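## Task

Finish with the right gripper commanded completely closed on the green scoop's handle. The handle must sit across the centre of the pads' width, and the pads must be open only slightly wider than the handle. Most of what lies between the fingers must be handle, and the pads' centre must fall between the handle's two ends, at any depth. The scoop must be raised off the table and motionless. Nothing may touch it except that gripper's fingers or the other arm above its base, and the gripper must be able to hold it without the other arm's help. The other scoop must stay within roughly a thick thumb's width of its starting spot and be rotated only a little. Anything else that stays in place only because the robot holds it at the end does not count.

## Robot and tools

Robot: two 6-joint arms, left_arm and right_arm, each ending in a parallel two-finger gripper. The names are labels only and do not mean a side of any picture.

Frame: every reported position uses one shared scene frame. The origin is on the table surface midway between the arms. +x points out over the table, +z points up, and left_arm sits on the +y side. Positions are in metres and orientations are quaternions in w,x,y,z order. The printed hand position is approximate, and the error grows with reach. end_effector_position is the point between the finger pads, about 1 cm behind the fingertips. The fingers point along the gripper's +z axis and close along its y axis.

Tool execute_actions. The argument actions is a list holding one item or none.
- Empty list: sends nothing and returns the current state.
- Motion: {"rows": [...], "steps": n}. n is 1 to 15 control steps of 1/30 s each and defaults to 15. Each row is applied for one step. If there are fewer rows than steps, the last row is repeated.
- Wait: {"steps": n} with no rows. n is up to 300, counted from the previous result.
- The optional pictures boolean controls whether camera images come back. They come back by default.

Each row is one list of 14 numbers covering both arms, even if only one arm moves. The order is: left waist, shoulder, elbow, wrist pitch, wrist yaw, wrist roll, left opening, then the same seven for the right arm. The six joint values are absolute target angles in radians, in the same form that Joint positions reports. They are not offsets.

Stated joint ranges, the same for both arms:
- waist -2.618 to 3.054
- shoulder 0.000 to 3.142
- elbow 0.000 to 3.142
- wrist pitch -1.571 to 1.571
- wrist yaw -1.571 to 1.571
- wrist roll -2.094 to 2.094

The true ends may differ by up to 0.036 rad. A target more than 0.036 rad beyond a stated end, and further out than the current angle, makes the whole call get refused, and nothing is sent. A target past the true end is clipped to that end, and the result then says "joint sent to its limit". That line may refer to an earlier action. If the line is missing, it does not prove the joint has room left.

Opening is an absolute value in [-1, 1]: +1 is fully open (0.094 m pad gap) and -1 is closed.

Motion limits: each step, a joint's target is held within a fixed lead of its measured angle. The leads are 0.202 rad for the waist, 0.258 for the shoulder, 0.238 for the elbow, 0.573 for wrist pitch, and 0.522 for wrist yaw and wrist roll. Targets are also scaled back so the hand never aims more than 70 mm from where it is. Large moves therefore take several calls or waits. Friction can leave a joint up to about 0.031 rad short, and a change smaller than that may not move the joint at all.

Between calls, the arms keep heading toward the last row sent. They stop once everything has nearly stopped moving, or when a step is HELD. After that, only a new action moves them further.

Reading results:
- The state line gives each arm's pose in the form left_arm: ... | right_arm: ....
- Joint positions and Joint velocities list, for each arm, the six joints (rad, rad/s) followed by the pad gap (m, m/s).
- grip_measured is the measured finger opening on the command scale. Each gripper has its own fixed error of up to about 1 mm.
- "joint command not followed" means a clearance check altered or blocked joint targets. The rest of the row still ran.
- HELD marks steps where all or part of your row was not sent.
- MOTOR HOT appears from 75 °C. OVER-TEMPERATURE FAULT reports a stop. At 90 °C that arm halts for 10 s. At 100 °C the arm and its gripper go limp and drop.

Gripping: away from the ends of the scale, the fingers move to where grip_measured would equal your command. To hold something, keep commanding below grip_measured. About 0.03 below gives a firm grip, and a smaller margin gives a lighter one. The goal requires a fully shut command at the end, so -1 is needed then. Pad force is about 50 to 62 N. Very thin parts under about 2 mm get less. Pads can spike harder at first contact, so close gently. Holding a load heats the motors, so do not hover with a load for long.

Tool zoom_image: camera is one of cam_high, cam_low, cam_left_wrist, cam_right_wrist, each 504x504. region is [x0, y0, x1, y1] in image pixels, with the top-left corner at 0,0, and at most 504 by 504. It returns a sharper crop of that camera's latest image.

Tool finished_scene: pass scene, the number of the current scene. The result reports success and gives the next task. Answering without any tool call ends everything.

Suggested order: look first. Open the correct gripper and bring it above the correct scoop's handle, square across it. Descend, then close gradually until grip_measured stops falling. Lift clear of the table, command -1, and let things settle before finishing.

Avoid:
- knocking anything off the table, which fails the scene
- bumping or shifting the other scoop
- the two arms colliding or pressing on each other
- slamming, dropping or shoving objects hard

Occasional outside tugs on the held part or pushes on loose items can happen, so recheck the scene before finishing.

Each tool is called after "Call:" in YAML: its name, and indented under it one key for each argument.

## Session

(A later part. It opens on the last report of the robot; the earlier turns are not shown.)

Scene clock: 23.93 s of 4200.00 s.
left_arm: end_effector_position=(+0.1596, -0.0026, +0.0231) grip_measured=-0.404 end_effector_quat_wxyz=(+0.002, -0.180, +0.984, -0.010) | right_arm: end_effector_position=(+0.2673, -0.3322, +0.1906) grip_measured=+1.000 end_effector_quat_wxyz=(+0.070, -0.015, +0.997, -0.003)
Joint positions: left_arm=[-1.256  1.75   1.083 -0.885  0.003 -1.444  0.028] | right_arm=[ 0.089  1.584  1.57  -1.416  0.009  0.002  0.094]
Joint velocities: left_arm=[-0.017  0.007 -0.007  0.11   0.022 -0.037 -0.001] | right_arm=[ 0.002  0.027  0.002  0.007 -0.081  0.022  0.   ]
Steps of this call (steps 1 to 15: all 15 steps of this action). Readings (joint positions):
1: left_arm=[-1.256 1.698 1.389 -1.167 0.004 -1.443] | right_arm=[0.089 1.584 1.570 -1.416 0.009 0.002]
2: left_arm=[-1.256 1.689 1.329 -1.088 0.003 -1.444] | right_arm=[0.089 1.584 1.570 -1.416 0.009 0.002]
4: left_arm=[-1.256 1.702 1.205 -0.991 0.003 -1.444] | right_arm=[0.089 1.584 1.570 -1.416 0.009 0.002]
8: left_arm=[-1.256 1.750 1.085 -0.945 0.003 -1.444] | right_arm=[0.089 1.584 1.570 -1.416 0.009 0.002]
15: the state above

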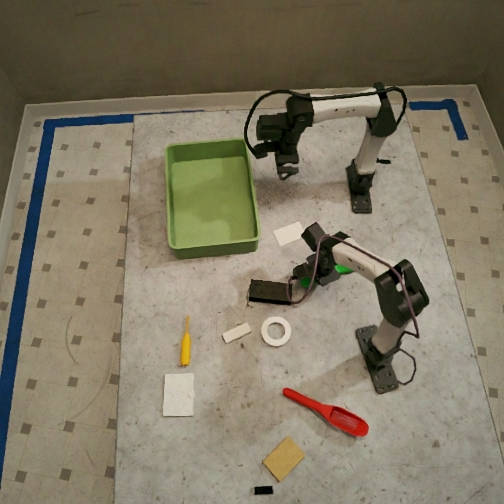

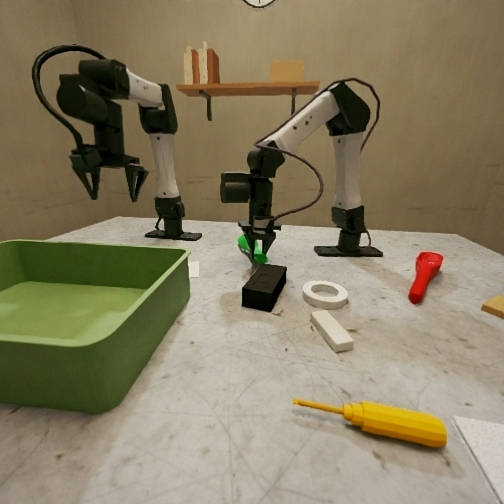

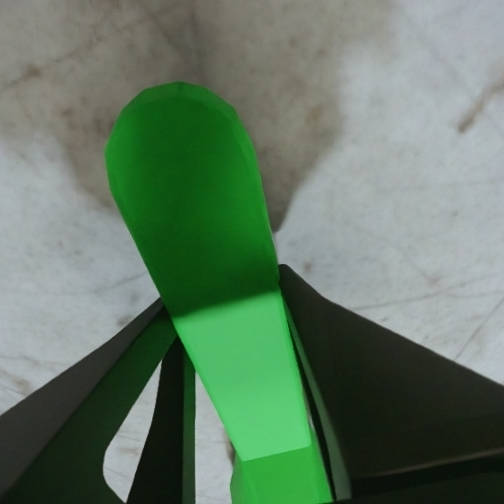

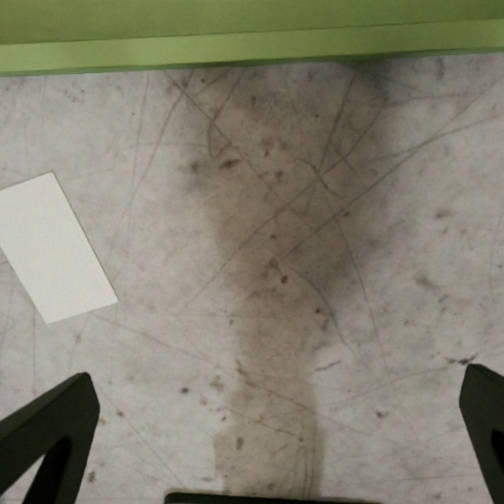

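Call:
execute_actions:
  actions:
    - {"rows":[[-1.25,1.80,1.08,-0.84,0,-1.45,-0.6,0.1,1.6,1.55,-1.42,0,0.7,1]],"steps":12}
  pictures: false

Call:
execute_actions:
  actions:
    - {"rows":[[-1.25,1.80,1.08,-0.84,0,-1.45,-0.38,0.1,1.6,1.55,-1.42,0,0.7,1],[-1.25,1.80,1.08,-0.84,0,-1.45,-0.38,0.1,1.6,1.55,-1.42,0,0.7,1],[-1.25,1.80,1.08,-0.84,0,-1.45,-0.38,0.1,1.6,1.55,-1.42,0,0.7,1],[-1.25,1.80,1.08,-0.84,0,-1.45,0.3,0.1,1.6,1.55,-1.42,0,0.7,1]],"steps":10}
  pictures: false

Call:
execute_actions:
  actions:
    - {"rows":[[-1.25,1.6,1.3,-1.25,0,-1.45,0.3,0.1,1.6,1.55,-1.42,0,0.7,1]],"steps":10}
  pictures: false

Call:
execute_actions:
  actions:
    - {"rows":[[0.2,1.6,1.4,-1.25,0,-1.45,0.3,0.6,1.6,1.55,-1.42,0,0.7,1]]}
  pictures: false

Call:
execute_actions:
  actions:
    - {"rows":[[0.2,1.6,1.4,-1.25,0,-1.45,0.3,1.12,1.97,1.52,-1.12,0,0.7,0.7]]}
  pictures: false

Call:
execute_actions:
  actions:
    - {"steps":10}

Scene clock: 26.97 s of 4200.00 s.
left_arm: end_effector_position=(+0.1619, -0.0069, +0.0135) grip_measured=-0.404 end_effector_quat_wxyz=(+0.001, -0.180, +0.984, -0.009) | right_arm: end_effector_position=(+0.2673, -0.3319, +0.1906) grip_measured=+1.000 end_effector_quat_wxyz=(+0.068, +0.298, +0.952, +0.020)
Joint positions: left_arm=[-1.256  1.784  1.083 -0.852  0.003 -1.444  0.028] | right_arm=[ 0.089  1.584  1.57  -1.416  0.008  0.639  0.094]
Joint velocities: left_arm=[-0.022  0.017  0.017  0.007 -0.022 -0.007 -0.001] | right_arm=[-0.017 -0.012 -0.017  0.037 -0.066  0.344  0.   ]
Steps of this call (steps 1 to 30: the robot went on to your last target; steps 31 to 79: nothing new was sent; steps 80 to 91: all 12 steps of this action). Readings (joint positions):
80: left_arm=[-1.256 1.752 1.083 -0.869 0.003 -1.444] | right_arm=[0.089 1.584 1.570 -1.416 0.008 0.076]
81: left_arm=[-1.256 1.758 1.083 -0.864 0.003 -1.444] | right_arm=[0.089 1.584 1.570 -1.416 0.008 0.175]
83: left_arm=[-1.256 1.773 1.083 -0.858 0.003 -1.444] | right_arm=[0.089 1.584 1.570 -1.416 0.008 0.358]
87: left_arm=[-1.256 1.784 1.083 -0.854 0.003 -1.444] | right_arm=[0.089 1.584 1.570 -1.416 0.008 0.558]
91: the state above

Scene clock: 27.30 s of 4200.00 s.
left_arm: end_effector_position=(+0.1620, -0.0072, +0.0135) grip_measured=+0.298 end_effector_quat_wxyz=(+0.002, -0.180, +0.984, -0.010) | right_arm: end_effector_position=(+0.2673, -0.3319, +0.1906) grip_measured=+1.000 end_effector_quat_wxyz=(+0.067, +0.321, +0.944, +0.021)
Joint positions: left_arm=[-1.256  1.784  1.083 -0.85   0.003 -1.444  0.061] | right_arm=[ 0.089  1.584  1.57  -1.416  0.008  0.689  0.094]
Joint velocities: left_arm=[-0.022  0.012  0.002 -0.022 -0.037 -0.066  0.001] | right_arm=[ 0.017 -0.012 -0.007 -0.037 -0.066  0.022  0.   ]
Steps of this call (steps 1 to 10: all 10 steps of this action). Readings (joint positions):
1: left_arm=[-1.256 1.784 1.083 -0.851 0.003 -1.444] | right_arm=[0.089 1.584 1.570 -1.416 0.008 0.650]
2: left_arm=[-1.256 1.784 1.083 -0.851 0.003 -1.444] | right_arm=[0.089 1.584 1.570 -1.416 0.008 0.659]
4: left_arm=[-1.256 1.784 1.083 -0.851 0.003 -1.444] | right_arm=[0.089 1.584 1.570 -1.416 0.008 0.672]
8: left_arm=[-1.256 1.784 1.083 -0.850 0.003 -1.444] | right_arm=[0.089 1.584 1.570 -1.416 0.008 0.685]
10: the state above

Scene clock: 27.63 s of 4200.00 s.
left_arm: end_effector_position=(+0.1618, -0.0066, +0.1260) grip_measured=+0.298 end_effector_quat_wxyz=(+0.019, -0.180, +0.981, -0.064) | right_arm: end_effector_position=(+0.2673, -0.3319, +0.1906) grip_measured=+1.000 end_effector_quat_wxyz=(+0.067, +0.324, +0.944, +0.021)
Joint positions: left_arm=[-1.256  1.575  1.304 -1.166  0.003 -1.444  0.061] | right_arm=[ 0.089  1.584  1.57  -1.416  0.008  0.694  0.094]
Joint velocities: left_arm=[-0.007 -0.007 -0.002 -0.462  0.095 -0.022 -0.001] | right_arm=[-0.017 -0.002  0.002  0.022  0.037 -0.081  0.   ]
Steps of this call (steps 1 to 10: all 10 steps of this action). Readings (joint positions):
1: left_arm=[-1.256 1.778 1.099 -0.884 0.003 -1.444] | right_arm=[0.089 1.584 1.570 -1.416 0.008 0.690]
2: left_arm=[-1.256 1.763 1.127 -0.942 0.003 -1.444] | right_arm=[0.089 1.584 1.570 -1.416 0.008 0.691]
4: left_arm=[-1.256 1.701 1.198 -1.034 0.003 -1.444] | right_arm=[0.089 1.584 1.570 -1.416 0.008 0.692]
8: left_arm=[-1.256 1.586 1.298 -1.135 0.003 -1.444] | right_arm=[0.089 1.584 1.570 -1.416 0.008 0.694]
10: the state above

Scene clock: 28.13 s of 4200.00 s.
left_arm: end_effector_position=(+0.3327, +0.2365, +0.1428) grip_measured=+0.298 end_effector_quat_wxyz=(+0.054, -0.627, +0.775, -0.054) | right_arm: end_effector_position=(+0.2217, -0.1793, +0.1907) grip_measured=+1.000 end_effector_quat_wxyz=(+0.056, +0.070, +0.995, +0.044)
Joint positions: left_arm=[-0.259  1.592  1.385 -1.21   0.004 -1.444  0.061] | right_arm=[ 0.611  1.584  1.57  -1.413 -0.006  0.697  0.094]
Joint velocities: left_arm=[ 2.034  0.012  0.002 -0.007 -0.051  0.095 -0.   ] | right_arm=[-0.017 -0.002 -0.002  0.037  0.007  0.022  0.   ]
Steps of this call (steps 1 to 15: all 15 steps of this action). Readings (joint positions):
1: left_arm=[-1.237 1.579 1.312 -1.188 0.012 -1.444] | right_arm=[0.109 1.584 1.570 -1.416 0.017 0.696]
2: left_arm=[-1.190 1.587 1.331 -1.206 0.017 -1.444] | right_arm=[0.156 1.584 1.570 -1.416 0.021 0.697]
4: left_arm=[-1.056 1.592 1.365 -1.209 0.016 -1.444] | right_arm=[0.292 1.584 1.570 -1.415 0.019 0.697]
8: left_arm=[-0.767 1.592 1.385 -1.209 0.009 -1.444] | right_arm=[0.558 1.584 1.570 -1.413 0.006 0.697]
15: the state above

Scene clock: 28.63 s of 4200.00 s.
left_arm: end_effector_position=(+0.3053, +0.3810, +0.1420) grip_measured=+0.298 end_effector_quat_wxyz=(-0.059, +0.790, -0.609, +0.029) | right_arm: end_effector_position=(+0.1321, -0.0153, +0.0595) grip_measured=+0.702 end_effector_quat_wxyz=(-0.009, -0.195, +0.981, -0.006)
Joint positions: left_arm=[ 0.208  1.592  1.385 -1.232 -0.009 -1.444  0.061] | right_arm=[ 1.146  1.978  1.536 -1.15  -0.007  0.697  0.08 ]
Joint velocities: left_arm=[-0.007 -0.012 -0.017 -0.022  0.007 -0.022 -0.   ] | right_arm=[ 0.315  0.002  0.007  0.022  0.007  0.007 -0.001]
Steps of this call (steps 1 to 15: all 15 steps of this action). Readings (joint positions):
1: left_arm=[-0.186 1.592 1.385 -1.210 0.003 -1.444] | right_arm=[0.621 1.595 1.570 -1.407 -0.001 0.697]
2: left_arm=[-0.114 1.592 1.385 -1.210 0.003 -1.444] | right_arm=[0.645 1.615 1.570 -1.384 0.003 0.697]
4: left_arm=[0.032 1.592 1.385 -1.210 0.002 -1.444] | right_arm=[0.711 1.687 1.570 -1.334 0.003 0.697]
8: left_arm=[0.217 1.592 1.385 -1.218 -0.011 -1.444] | right_arm=[0.857 1.861 1.569 -1.245 0.004 0.697]
15: the state above

Scene clock: 28.97 s of 4200.00 s.
left_arm: end_effector_position=(+0.3046, +0.3807, +0.1419) grip_measured=+0.298 end_effector_quat_wxyz=(-0.058, +0.790, -0.609, +0.029) | right_arm: end_effector_position=(+0.1391, -0.0155, +0.0594) grip_measured=+0.702 end_effector_quat_wxyz=(-0.006, -0.186, +0.982, -0.001)
Joint positions: left_arm=[ 0.208  1.592  1.385 -1.235 -0.009 -1.444  0.061] | right_arm=[ 1.128  1.978  1.536 -1.137 -0.008  0.697  0.08 ]
Joint velocities: left_arm=[ 0.002  0.012 -0.002 -0.051 -0.037 -0.066  0.001] | right_arm=[ 0.002 -0.017 -0.002  0.022  0.037  0.007 -0.001]
Steps of this call (steps 1 to 10: the robot went on to your last target). Readings (joint positions):
1: left_arm=[0.208 1.592 1.385 -1.233 -0.009 -1.444] | right_arm=[1.150 1.978 1.536 -1.147 -0.008 0.697]
2: left_arm=[0.208 1.592 1.385 -1.234 -0.009 -1.444] | right_arm=[1.149 1.978 1.536 -1.144 -0.008 0.697]
4: left_arm=[0.208 1.592 1.385 -1.234 -0.009 -1.444] | right_arm=[1.138 1.978 1.536 -1.141 -0.008 0.697]
8: left_arm=[0.208 1.592 1.385 -1.235 -0.009 -1.444] | right_arm=[1.128 1.978 1.536 -1.138 -0.008 0.697]
10: the state above

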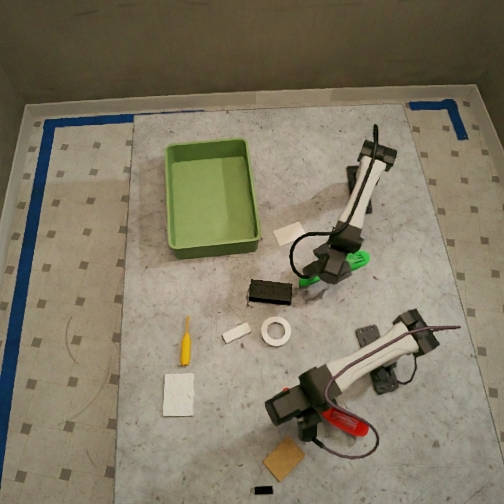

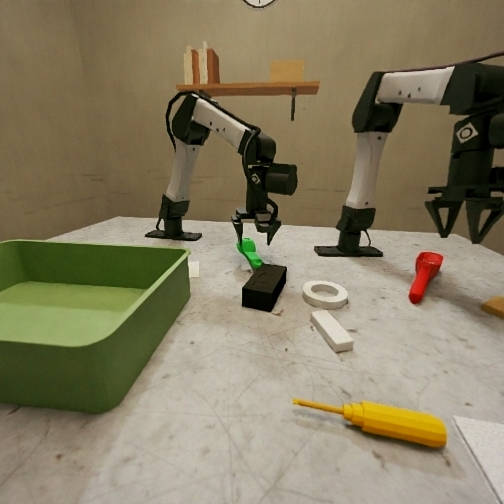

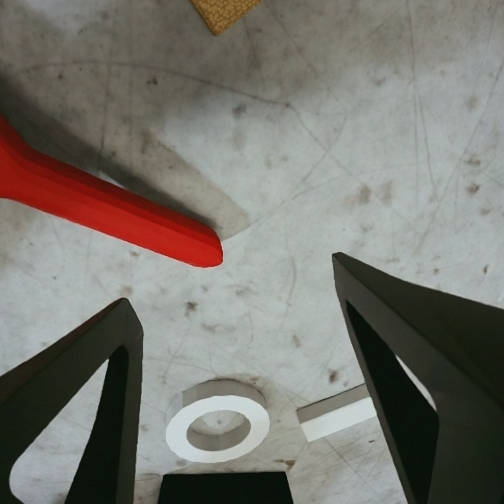

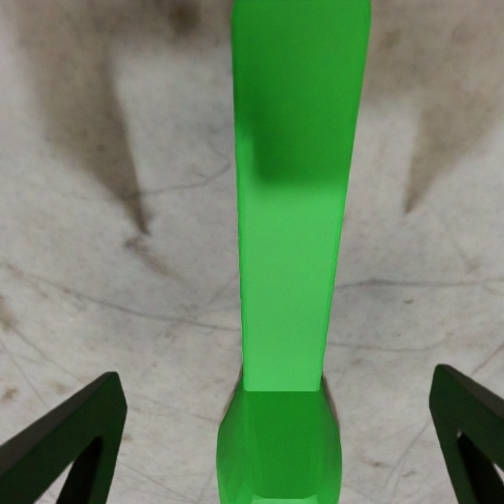

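Call:
execute_actions:
  actions:
    - {"rows":[[0.2,1.6,1.4,-1.25,0,-1.45,0.3,1.085,2.05,1.45,-0.95,0,0.66,0.7]]}

Scene clock: 30.43 s of 4200.00 s.
left_arm: end_effector_position=(+0.3046, +0.3807, +0.1419) grip_measured=+0.298 end_effector_quat_wxyz=(-0.058, +0.790, -0.609, +0.029) | right_arm: end_effector_position=(+0.1581, -0.0099, +0.0187) grip_measured=+0.702 end_effector_quat_wxyz=(+0.004, -0.184, +0.983, +0.010)
Joint positions: left_arm=[ 0.208  1.592  1.385 -1.235 -0.009 -1.444  0.061] | right_arm=[ 1.091  2.046  1.468 -0.972 -0.008  0.667  0.08 ]
Joint velocities: left_arm=[-0.012  0.012 -0.002  0.022  0.051  0.022 -0.   ] | right_arm=[-0.012 -0.012  0.002  0.139 -0.051 -0.095 -0.001]
Steps of this call (steps 1 to 29: the robot went on to your last target; steps 30 to 44: all 15 steps of this action). Readings (joint positions):
30: left_arm=[0.208 1.592 1.385 -1.235 -0.009 -1.444] | right_arm=[1.126 1.980 1.527 -1.117 -0.008 0.693]
31: left_arm=[0.208 1.592 1.385 -1.235 -0.009 -1.444] | right_arm=[1.120 1.985 1.514 -1.085 -0.008 0.687]
33: left_arm=[0.208 1.592 1.385 -1.235 -0.009 -1.444] | right_arm=[1.105 2.011 1.493 -1.037 -0.008 0.679]
37: left_arm=[0.208 1.592 1.385 -1.235 -0.009 -1.444] | right_arm=[1.091 2.046 1.469 -0.998 -0.008 0.671]
44: the state above

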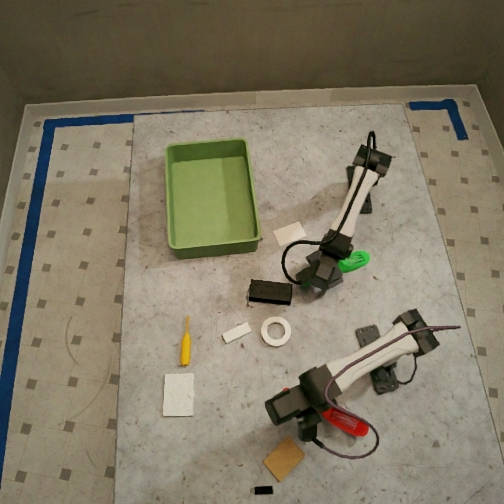

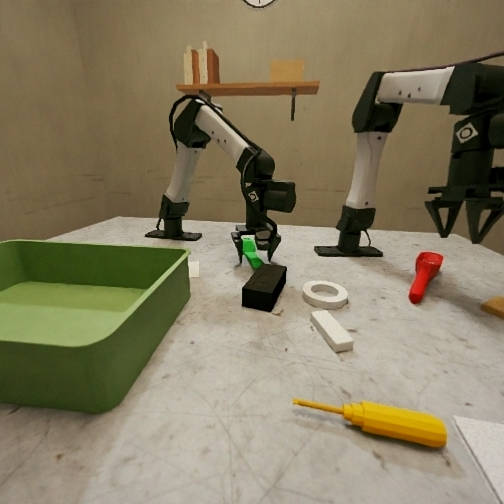

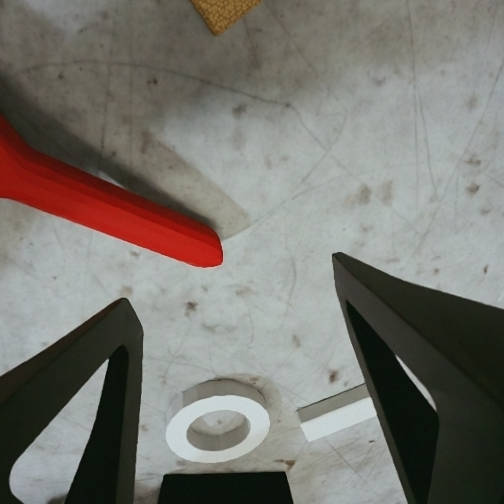

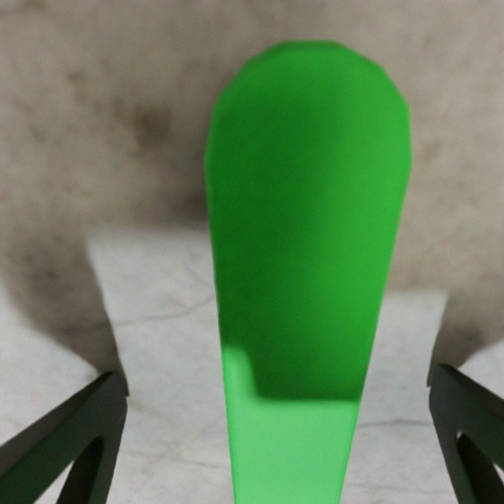

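Call:
execute_actions:
  actions:
    - {"rows":[[0.2,1.6,1.4,-1.25,0,-1.45,0.3,1.085,2.05,1.415,-0.95,0,0.66,0.2]],"steps":12}
  pictures: false

Call:
execute_actions:
  actions:
    - {"rows":[[0.2,1.6,1.4,-1.25,0,-1.45,0.3,1.085,2.05,1.415,-0.95,0,0.66,-1]],"steps":10}
  pictures: false

Call:
execute_actions:
  actions:
    - {"rows":[[0.2,1.6,1.4,-1.25,0,-1.45,0.3,1.085,2.0,1.45,-1.02,0,0.66,-1],[0.2,1.6,1.4,-1.25,0,-1.45,0.3,1.085,2.0,1.45,-1.02,0,0.66,-1],[0.2,1.6,1.4,-1.25,0,-1.45,0.3,1.085,1.95,1.48,-1.1,0,0.66,-1],[0.2,1.6,1.4,-1.25,0,-1.45,0.3,1.085,1.95,1.48,-1.1,0,0.66,-1],[0.2,1.6,1.4,-1.25,0,-1.45,0.3,1.085,1.9,1.51,-1.18,0,0.66,-1],[0.2,1.6,1.4,-1.25,0,-1.45,0.3,1.085,1.9,1.51,-1.18,0,0.66,-1],[0.2,1.6,1.4,-1.25,0,-1.45,0.3,1.085,1.84,1.55,-1.28,0,0.66,-1]]}
  pictures: false

Call:
execute_actions:
  actions:
    - {"steps":25}

Scene clock: 32.83 s of 4200.00 s.
left_arm: end_effector_position=(+0.3046, +0.3807, +0.1419) grip_measured=+0.298 end_effector_quat_wxyz=(-0.058, +0.790, -0.609, +0.029) | right_arm: end_effector_position=(+0.1579, -0.0095, +0.0160) grip_measured=+0.202 end_effector_quat_wxyz=(+0.004, -0.184, +0.983, +0.013)
Joint positions: left_arm=[ 0.208  1.592  1.385 -1.235 -0.009 -1.444  0.061] | right_arm=[ 1.091  2.046  1.456 -0.955 -0.01   0.665  0.056]
Joint velocities: left_arm=[ 0.002 -0.002 -0.002 -0.007 -0.037  0.081 -0.   ] | right_arm=[ 0.002 -0.002 -0.007  0.051 -0.007  0.007 -0.   ]
Steps of this call (steps 1 to 15: the robot went on to your last target; steps 16 to 60: nothing new was sent; steps 61 to 72: all 12 steps of this action). Readings (joint positions):
61: left_arm=[0.208 1.592 1.385 -1.235 -0.009 -1.444] | right_arm=[1.091 2.046 1.464 -0.964 -0.008 0.665]
62: left_arm=[0.208 1.592 1.385 -1.235 -0.009 -1.444] | right_arm=[1.091 2.046 1.459 -0.961 -0.008 0.665]
64: left_arm=[0.208 1.592 1.385 -1.235 -0.009 -1.444] | right_arm=[1.091 2.046 1.456 -0.956 -0.010 0.665]
68: left_arm=[0.208 1.592 1.385 -1.235 -0.009 -1.444] | right_arm=[1.091 2.046 1.456 -0.955 -0.010 0.665]
72: the state above

Scene clock: 33.17 s of 4200.00 s.
left_arm: end_effector_position=(+0.3045, +0.3807, +0.1419) grip_measured=+0.298 end_effector_quat_wxyz=(-0.057, +0.790, -0.609, +0.028) | right_arm: end_effector_position=(+0.1585, -0.0093, +0.0160) grip_measured=-0.392 end_effector_quat_wxyz=(+0.006, -0.184, +0.983, +0.013)
Joint positions: left_arm=[ 0.208  1.592  1.385 -1.236 -0.009 -1.444  0.061] | right_arm=[ 1.091  2.046  1.456 -0.953 -0.009  0.665  0.029]
Joint velocities: left_arm=[ 0.007  0.007 -0.007  0.051  0.007 -0.037 -0.001] | right_arm=[-0.002 -0.022  0.002  0.007 -0.007 -0.037  0.   ]
Steps of this call (steps 1 to 10: all 10 steps of this action). Readings (joint positions):
1: left_arm=[0.208 1.592 1.385 -1.235 -0.009 -1.444] | right_arm=[1.091 2.046 1.456 -0.954 -0.010 0.665]
2: left_arm=[0.208 1.592 1.385 -1.235 -0.009 -1.444] | right_arm=[1.091 2.046 1.456 -0.954 -0.011 0.665]
4: left_arm=[0.208 1.592 1.385 -1.235 -0.009 -1.444] | right_arm=[1.091 2.046 1.456 -0.954 -0.009 0.665]
8: left_arm=[0.208 1.592 1.385 -1.235 -0.009 -1.444] | right_arm=[1.091 2.046 1.456 -0.953 -0.009 0.665]
10: the state above

Scene clock: 33.67 s of 4200.00 s.
left_arm: end_effector_position=(+0.3045, +0.3807, +0.1419) grip_measured=+0.298 end_effector_quat_wxyz=(-0.057, +0.790, -0.609, +0.028) | right_arm: end_effector_position=(+0.1417, -0.0377, +0.1101) grip_measured=-0.392 end_effector_quat_wxyz=(+0.012, -0.184, +0.983, +0.021)
Joint positions: left_arm=[ 0.208  1.592  1.385 -1.236 -0.009 -1.444  0.061] | right_arm=[ 1.091  1.832  1.541 -1.233 -0.009  0.665  0.029]
Joint velocities: left_arm=[-0.027  0.012  0.002 -0.007 -0.022 -0.007  0.001] | right_arm=[-0.002  0.042  0.002 -0.33  -0.022 -0.051 -0.001]
Steps of this call (steps 1 to 15: all 15 steps of this action). Readings (joint positions):
1: left_arm=[0.208 1.592 1.385 -1.236 -0.009 -1.444] | right_arm=[1.091 2.043 1.456 -0.956 -0.009 0.665]
2: left_arm=[0.208 1.592 1.385 -1.236 -0.009 -1.444] | right_arm=[1.091 2.039 1.456 -0.965 -0.009 0.665]
4: left_arm=[0.208 1.592 1.385 -1.236 -0.009 -1.444] | right_arm=[1.091 2.015 1.456 -1.001 -0.009 0.665]
8: left_arm=[0.208 1.592 1.385 -1.236 -0.009 -1.444] | right_arm=[1.091 1.915 1.490 -1.130 -0.009 0.665]
15: the state above

Scene clock: 34.50 s of 4200.00 s.
left_arm: end_effector_position=(+0.3045, +0.3807, +0.1419) grip_measured=+0.298 end_effector_quat_wxyz=(-0.057, +0.790, -0.609, +0.028) | right_arm: end_effector_position=(+0.1380, -0.0438, +0.1099) grip_measured=-0.392 end_effector_quat_wxyz=(+0.003, -0.184, +0.983, +0.010)
Joint positions: left_arm=[ 0.208  1.592  1.385 -1.236 -0.009 -1.444  0.061] | right_arm=[ 1.091  1.832  1.541 -1.262 -0.009  0.665  0.029]
Joint velocities: left_arm=[-0.007  0.002 -0.017 -0.051 -0.022 -0.081  0.001] | right_arm=[ 0.002 -0.007 -0.007 -0.022 -0.022 -0.022 -0.001]
Steps of this call (steps 1 to 25: the robot went on to your last target). Readings (joint positions):
1: left_arm=[0.208 1.592 1.385 -1.236 -0.009 -1.444] | right_arm=[1.091 1.832 1.541 -1.240 -0.009 0.665]
2: left_arm=[0.208 1.592 1.385 -1.236 -0.009 -1.444] | right_arm=[1.091 1.832 1.541 -1.245 -0.009 0.665]
4: left_arm=[0.208 1.592 1.385 -1.236 -0.009 -1.444] | right_arm=[1.091 1.832 1.541 -1.252 -0.009 0.665]
8: left_arm=[0.208 1.592 1.385 -1.236 -0.009 -1.444] | right_arm=[1.091 1.832 1.541 -1.258 -0.009 0.665]
25: the state above

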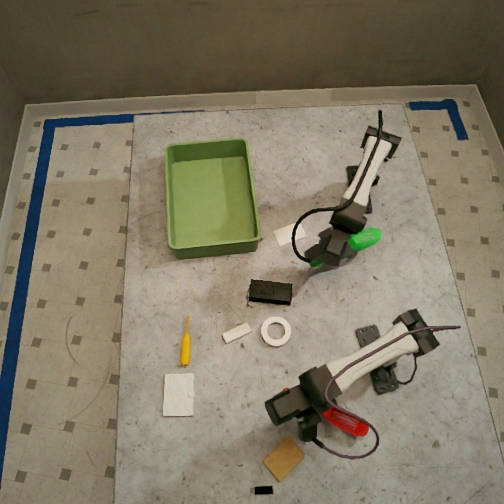

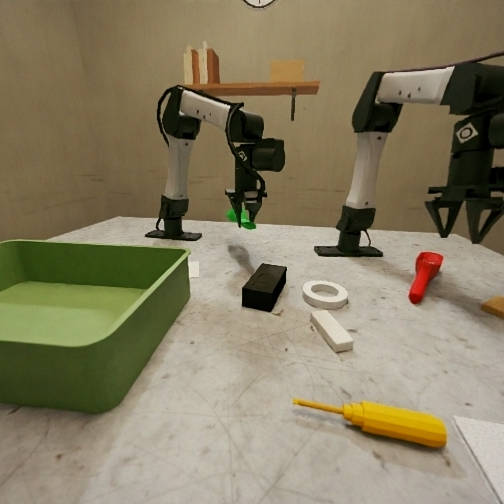

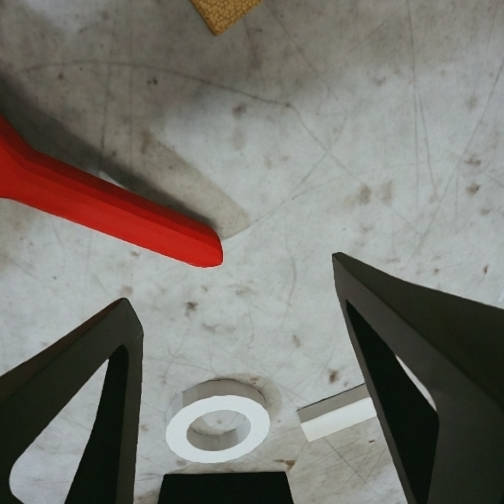

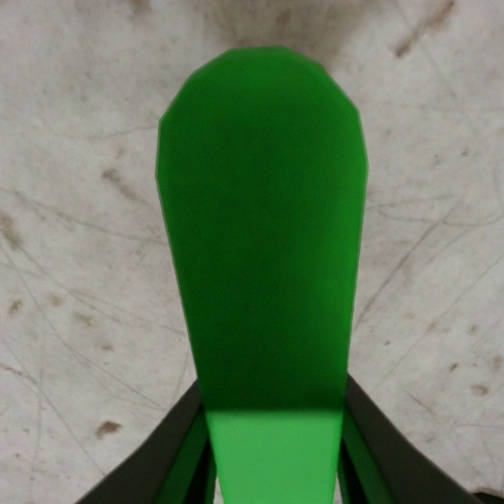

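Call:
finished_scene:
  scene: 1

The scene is finished: the task was done.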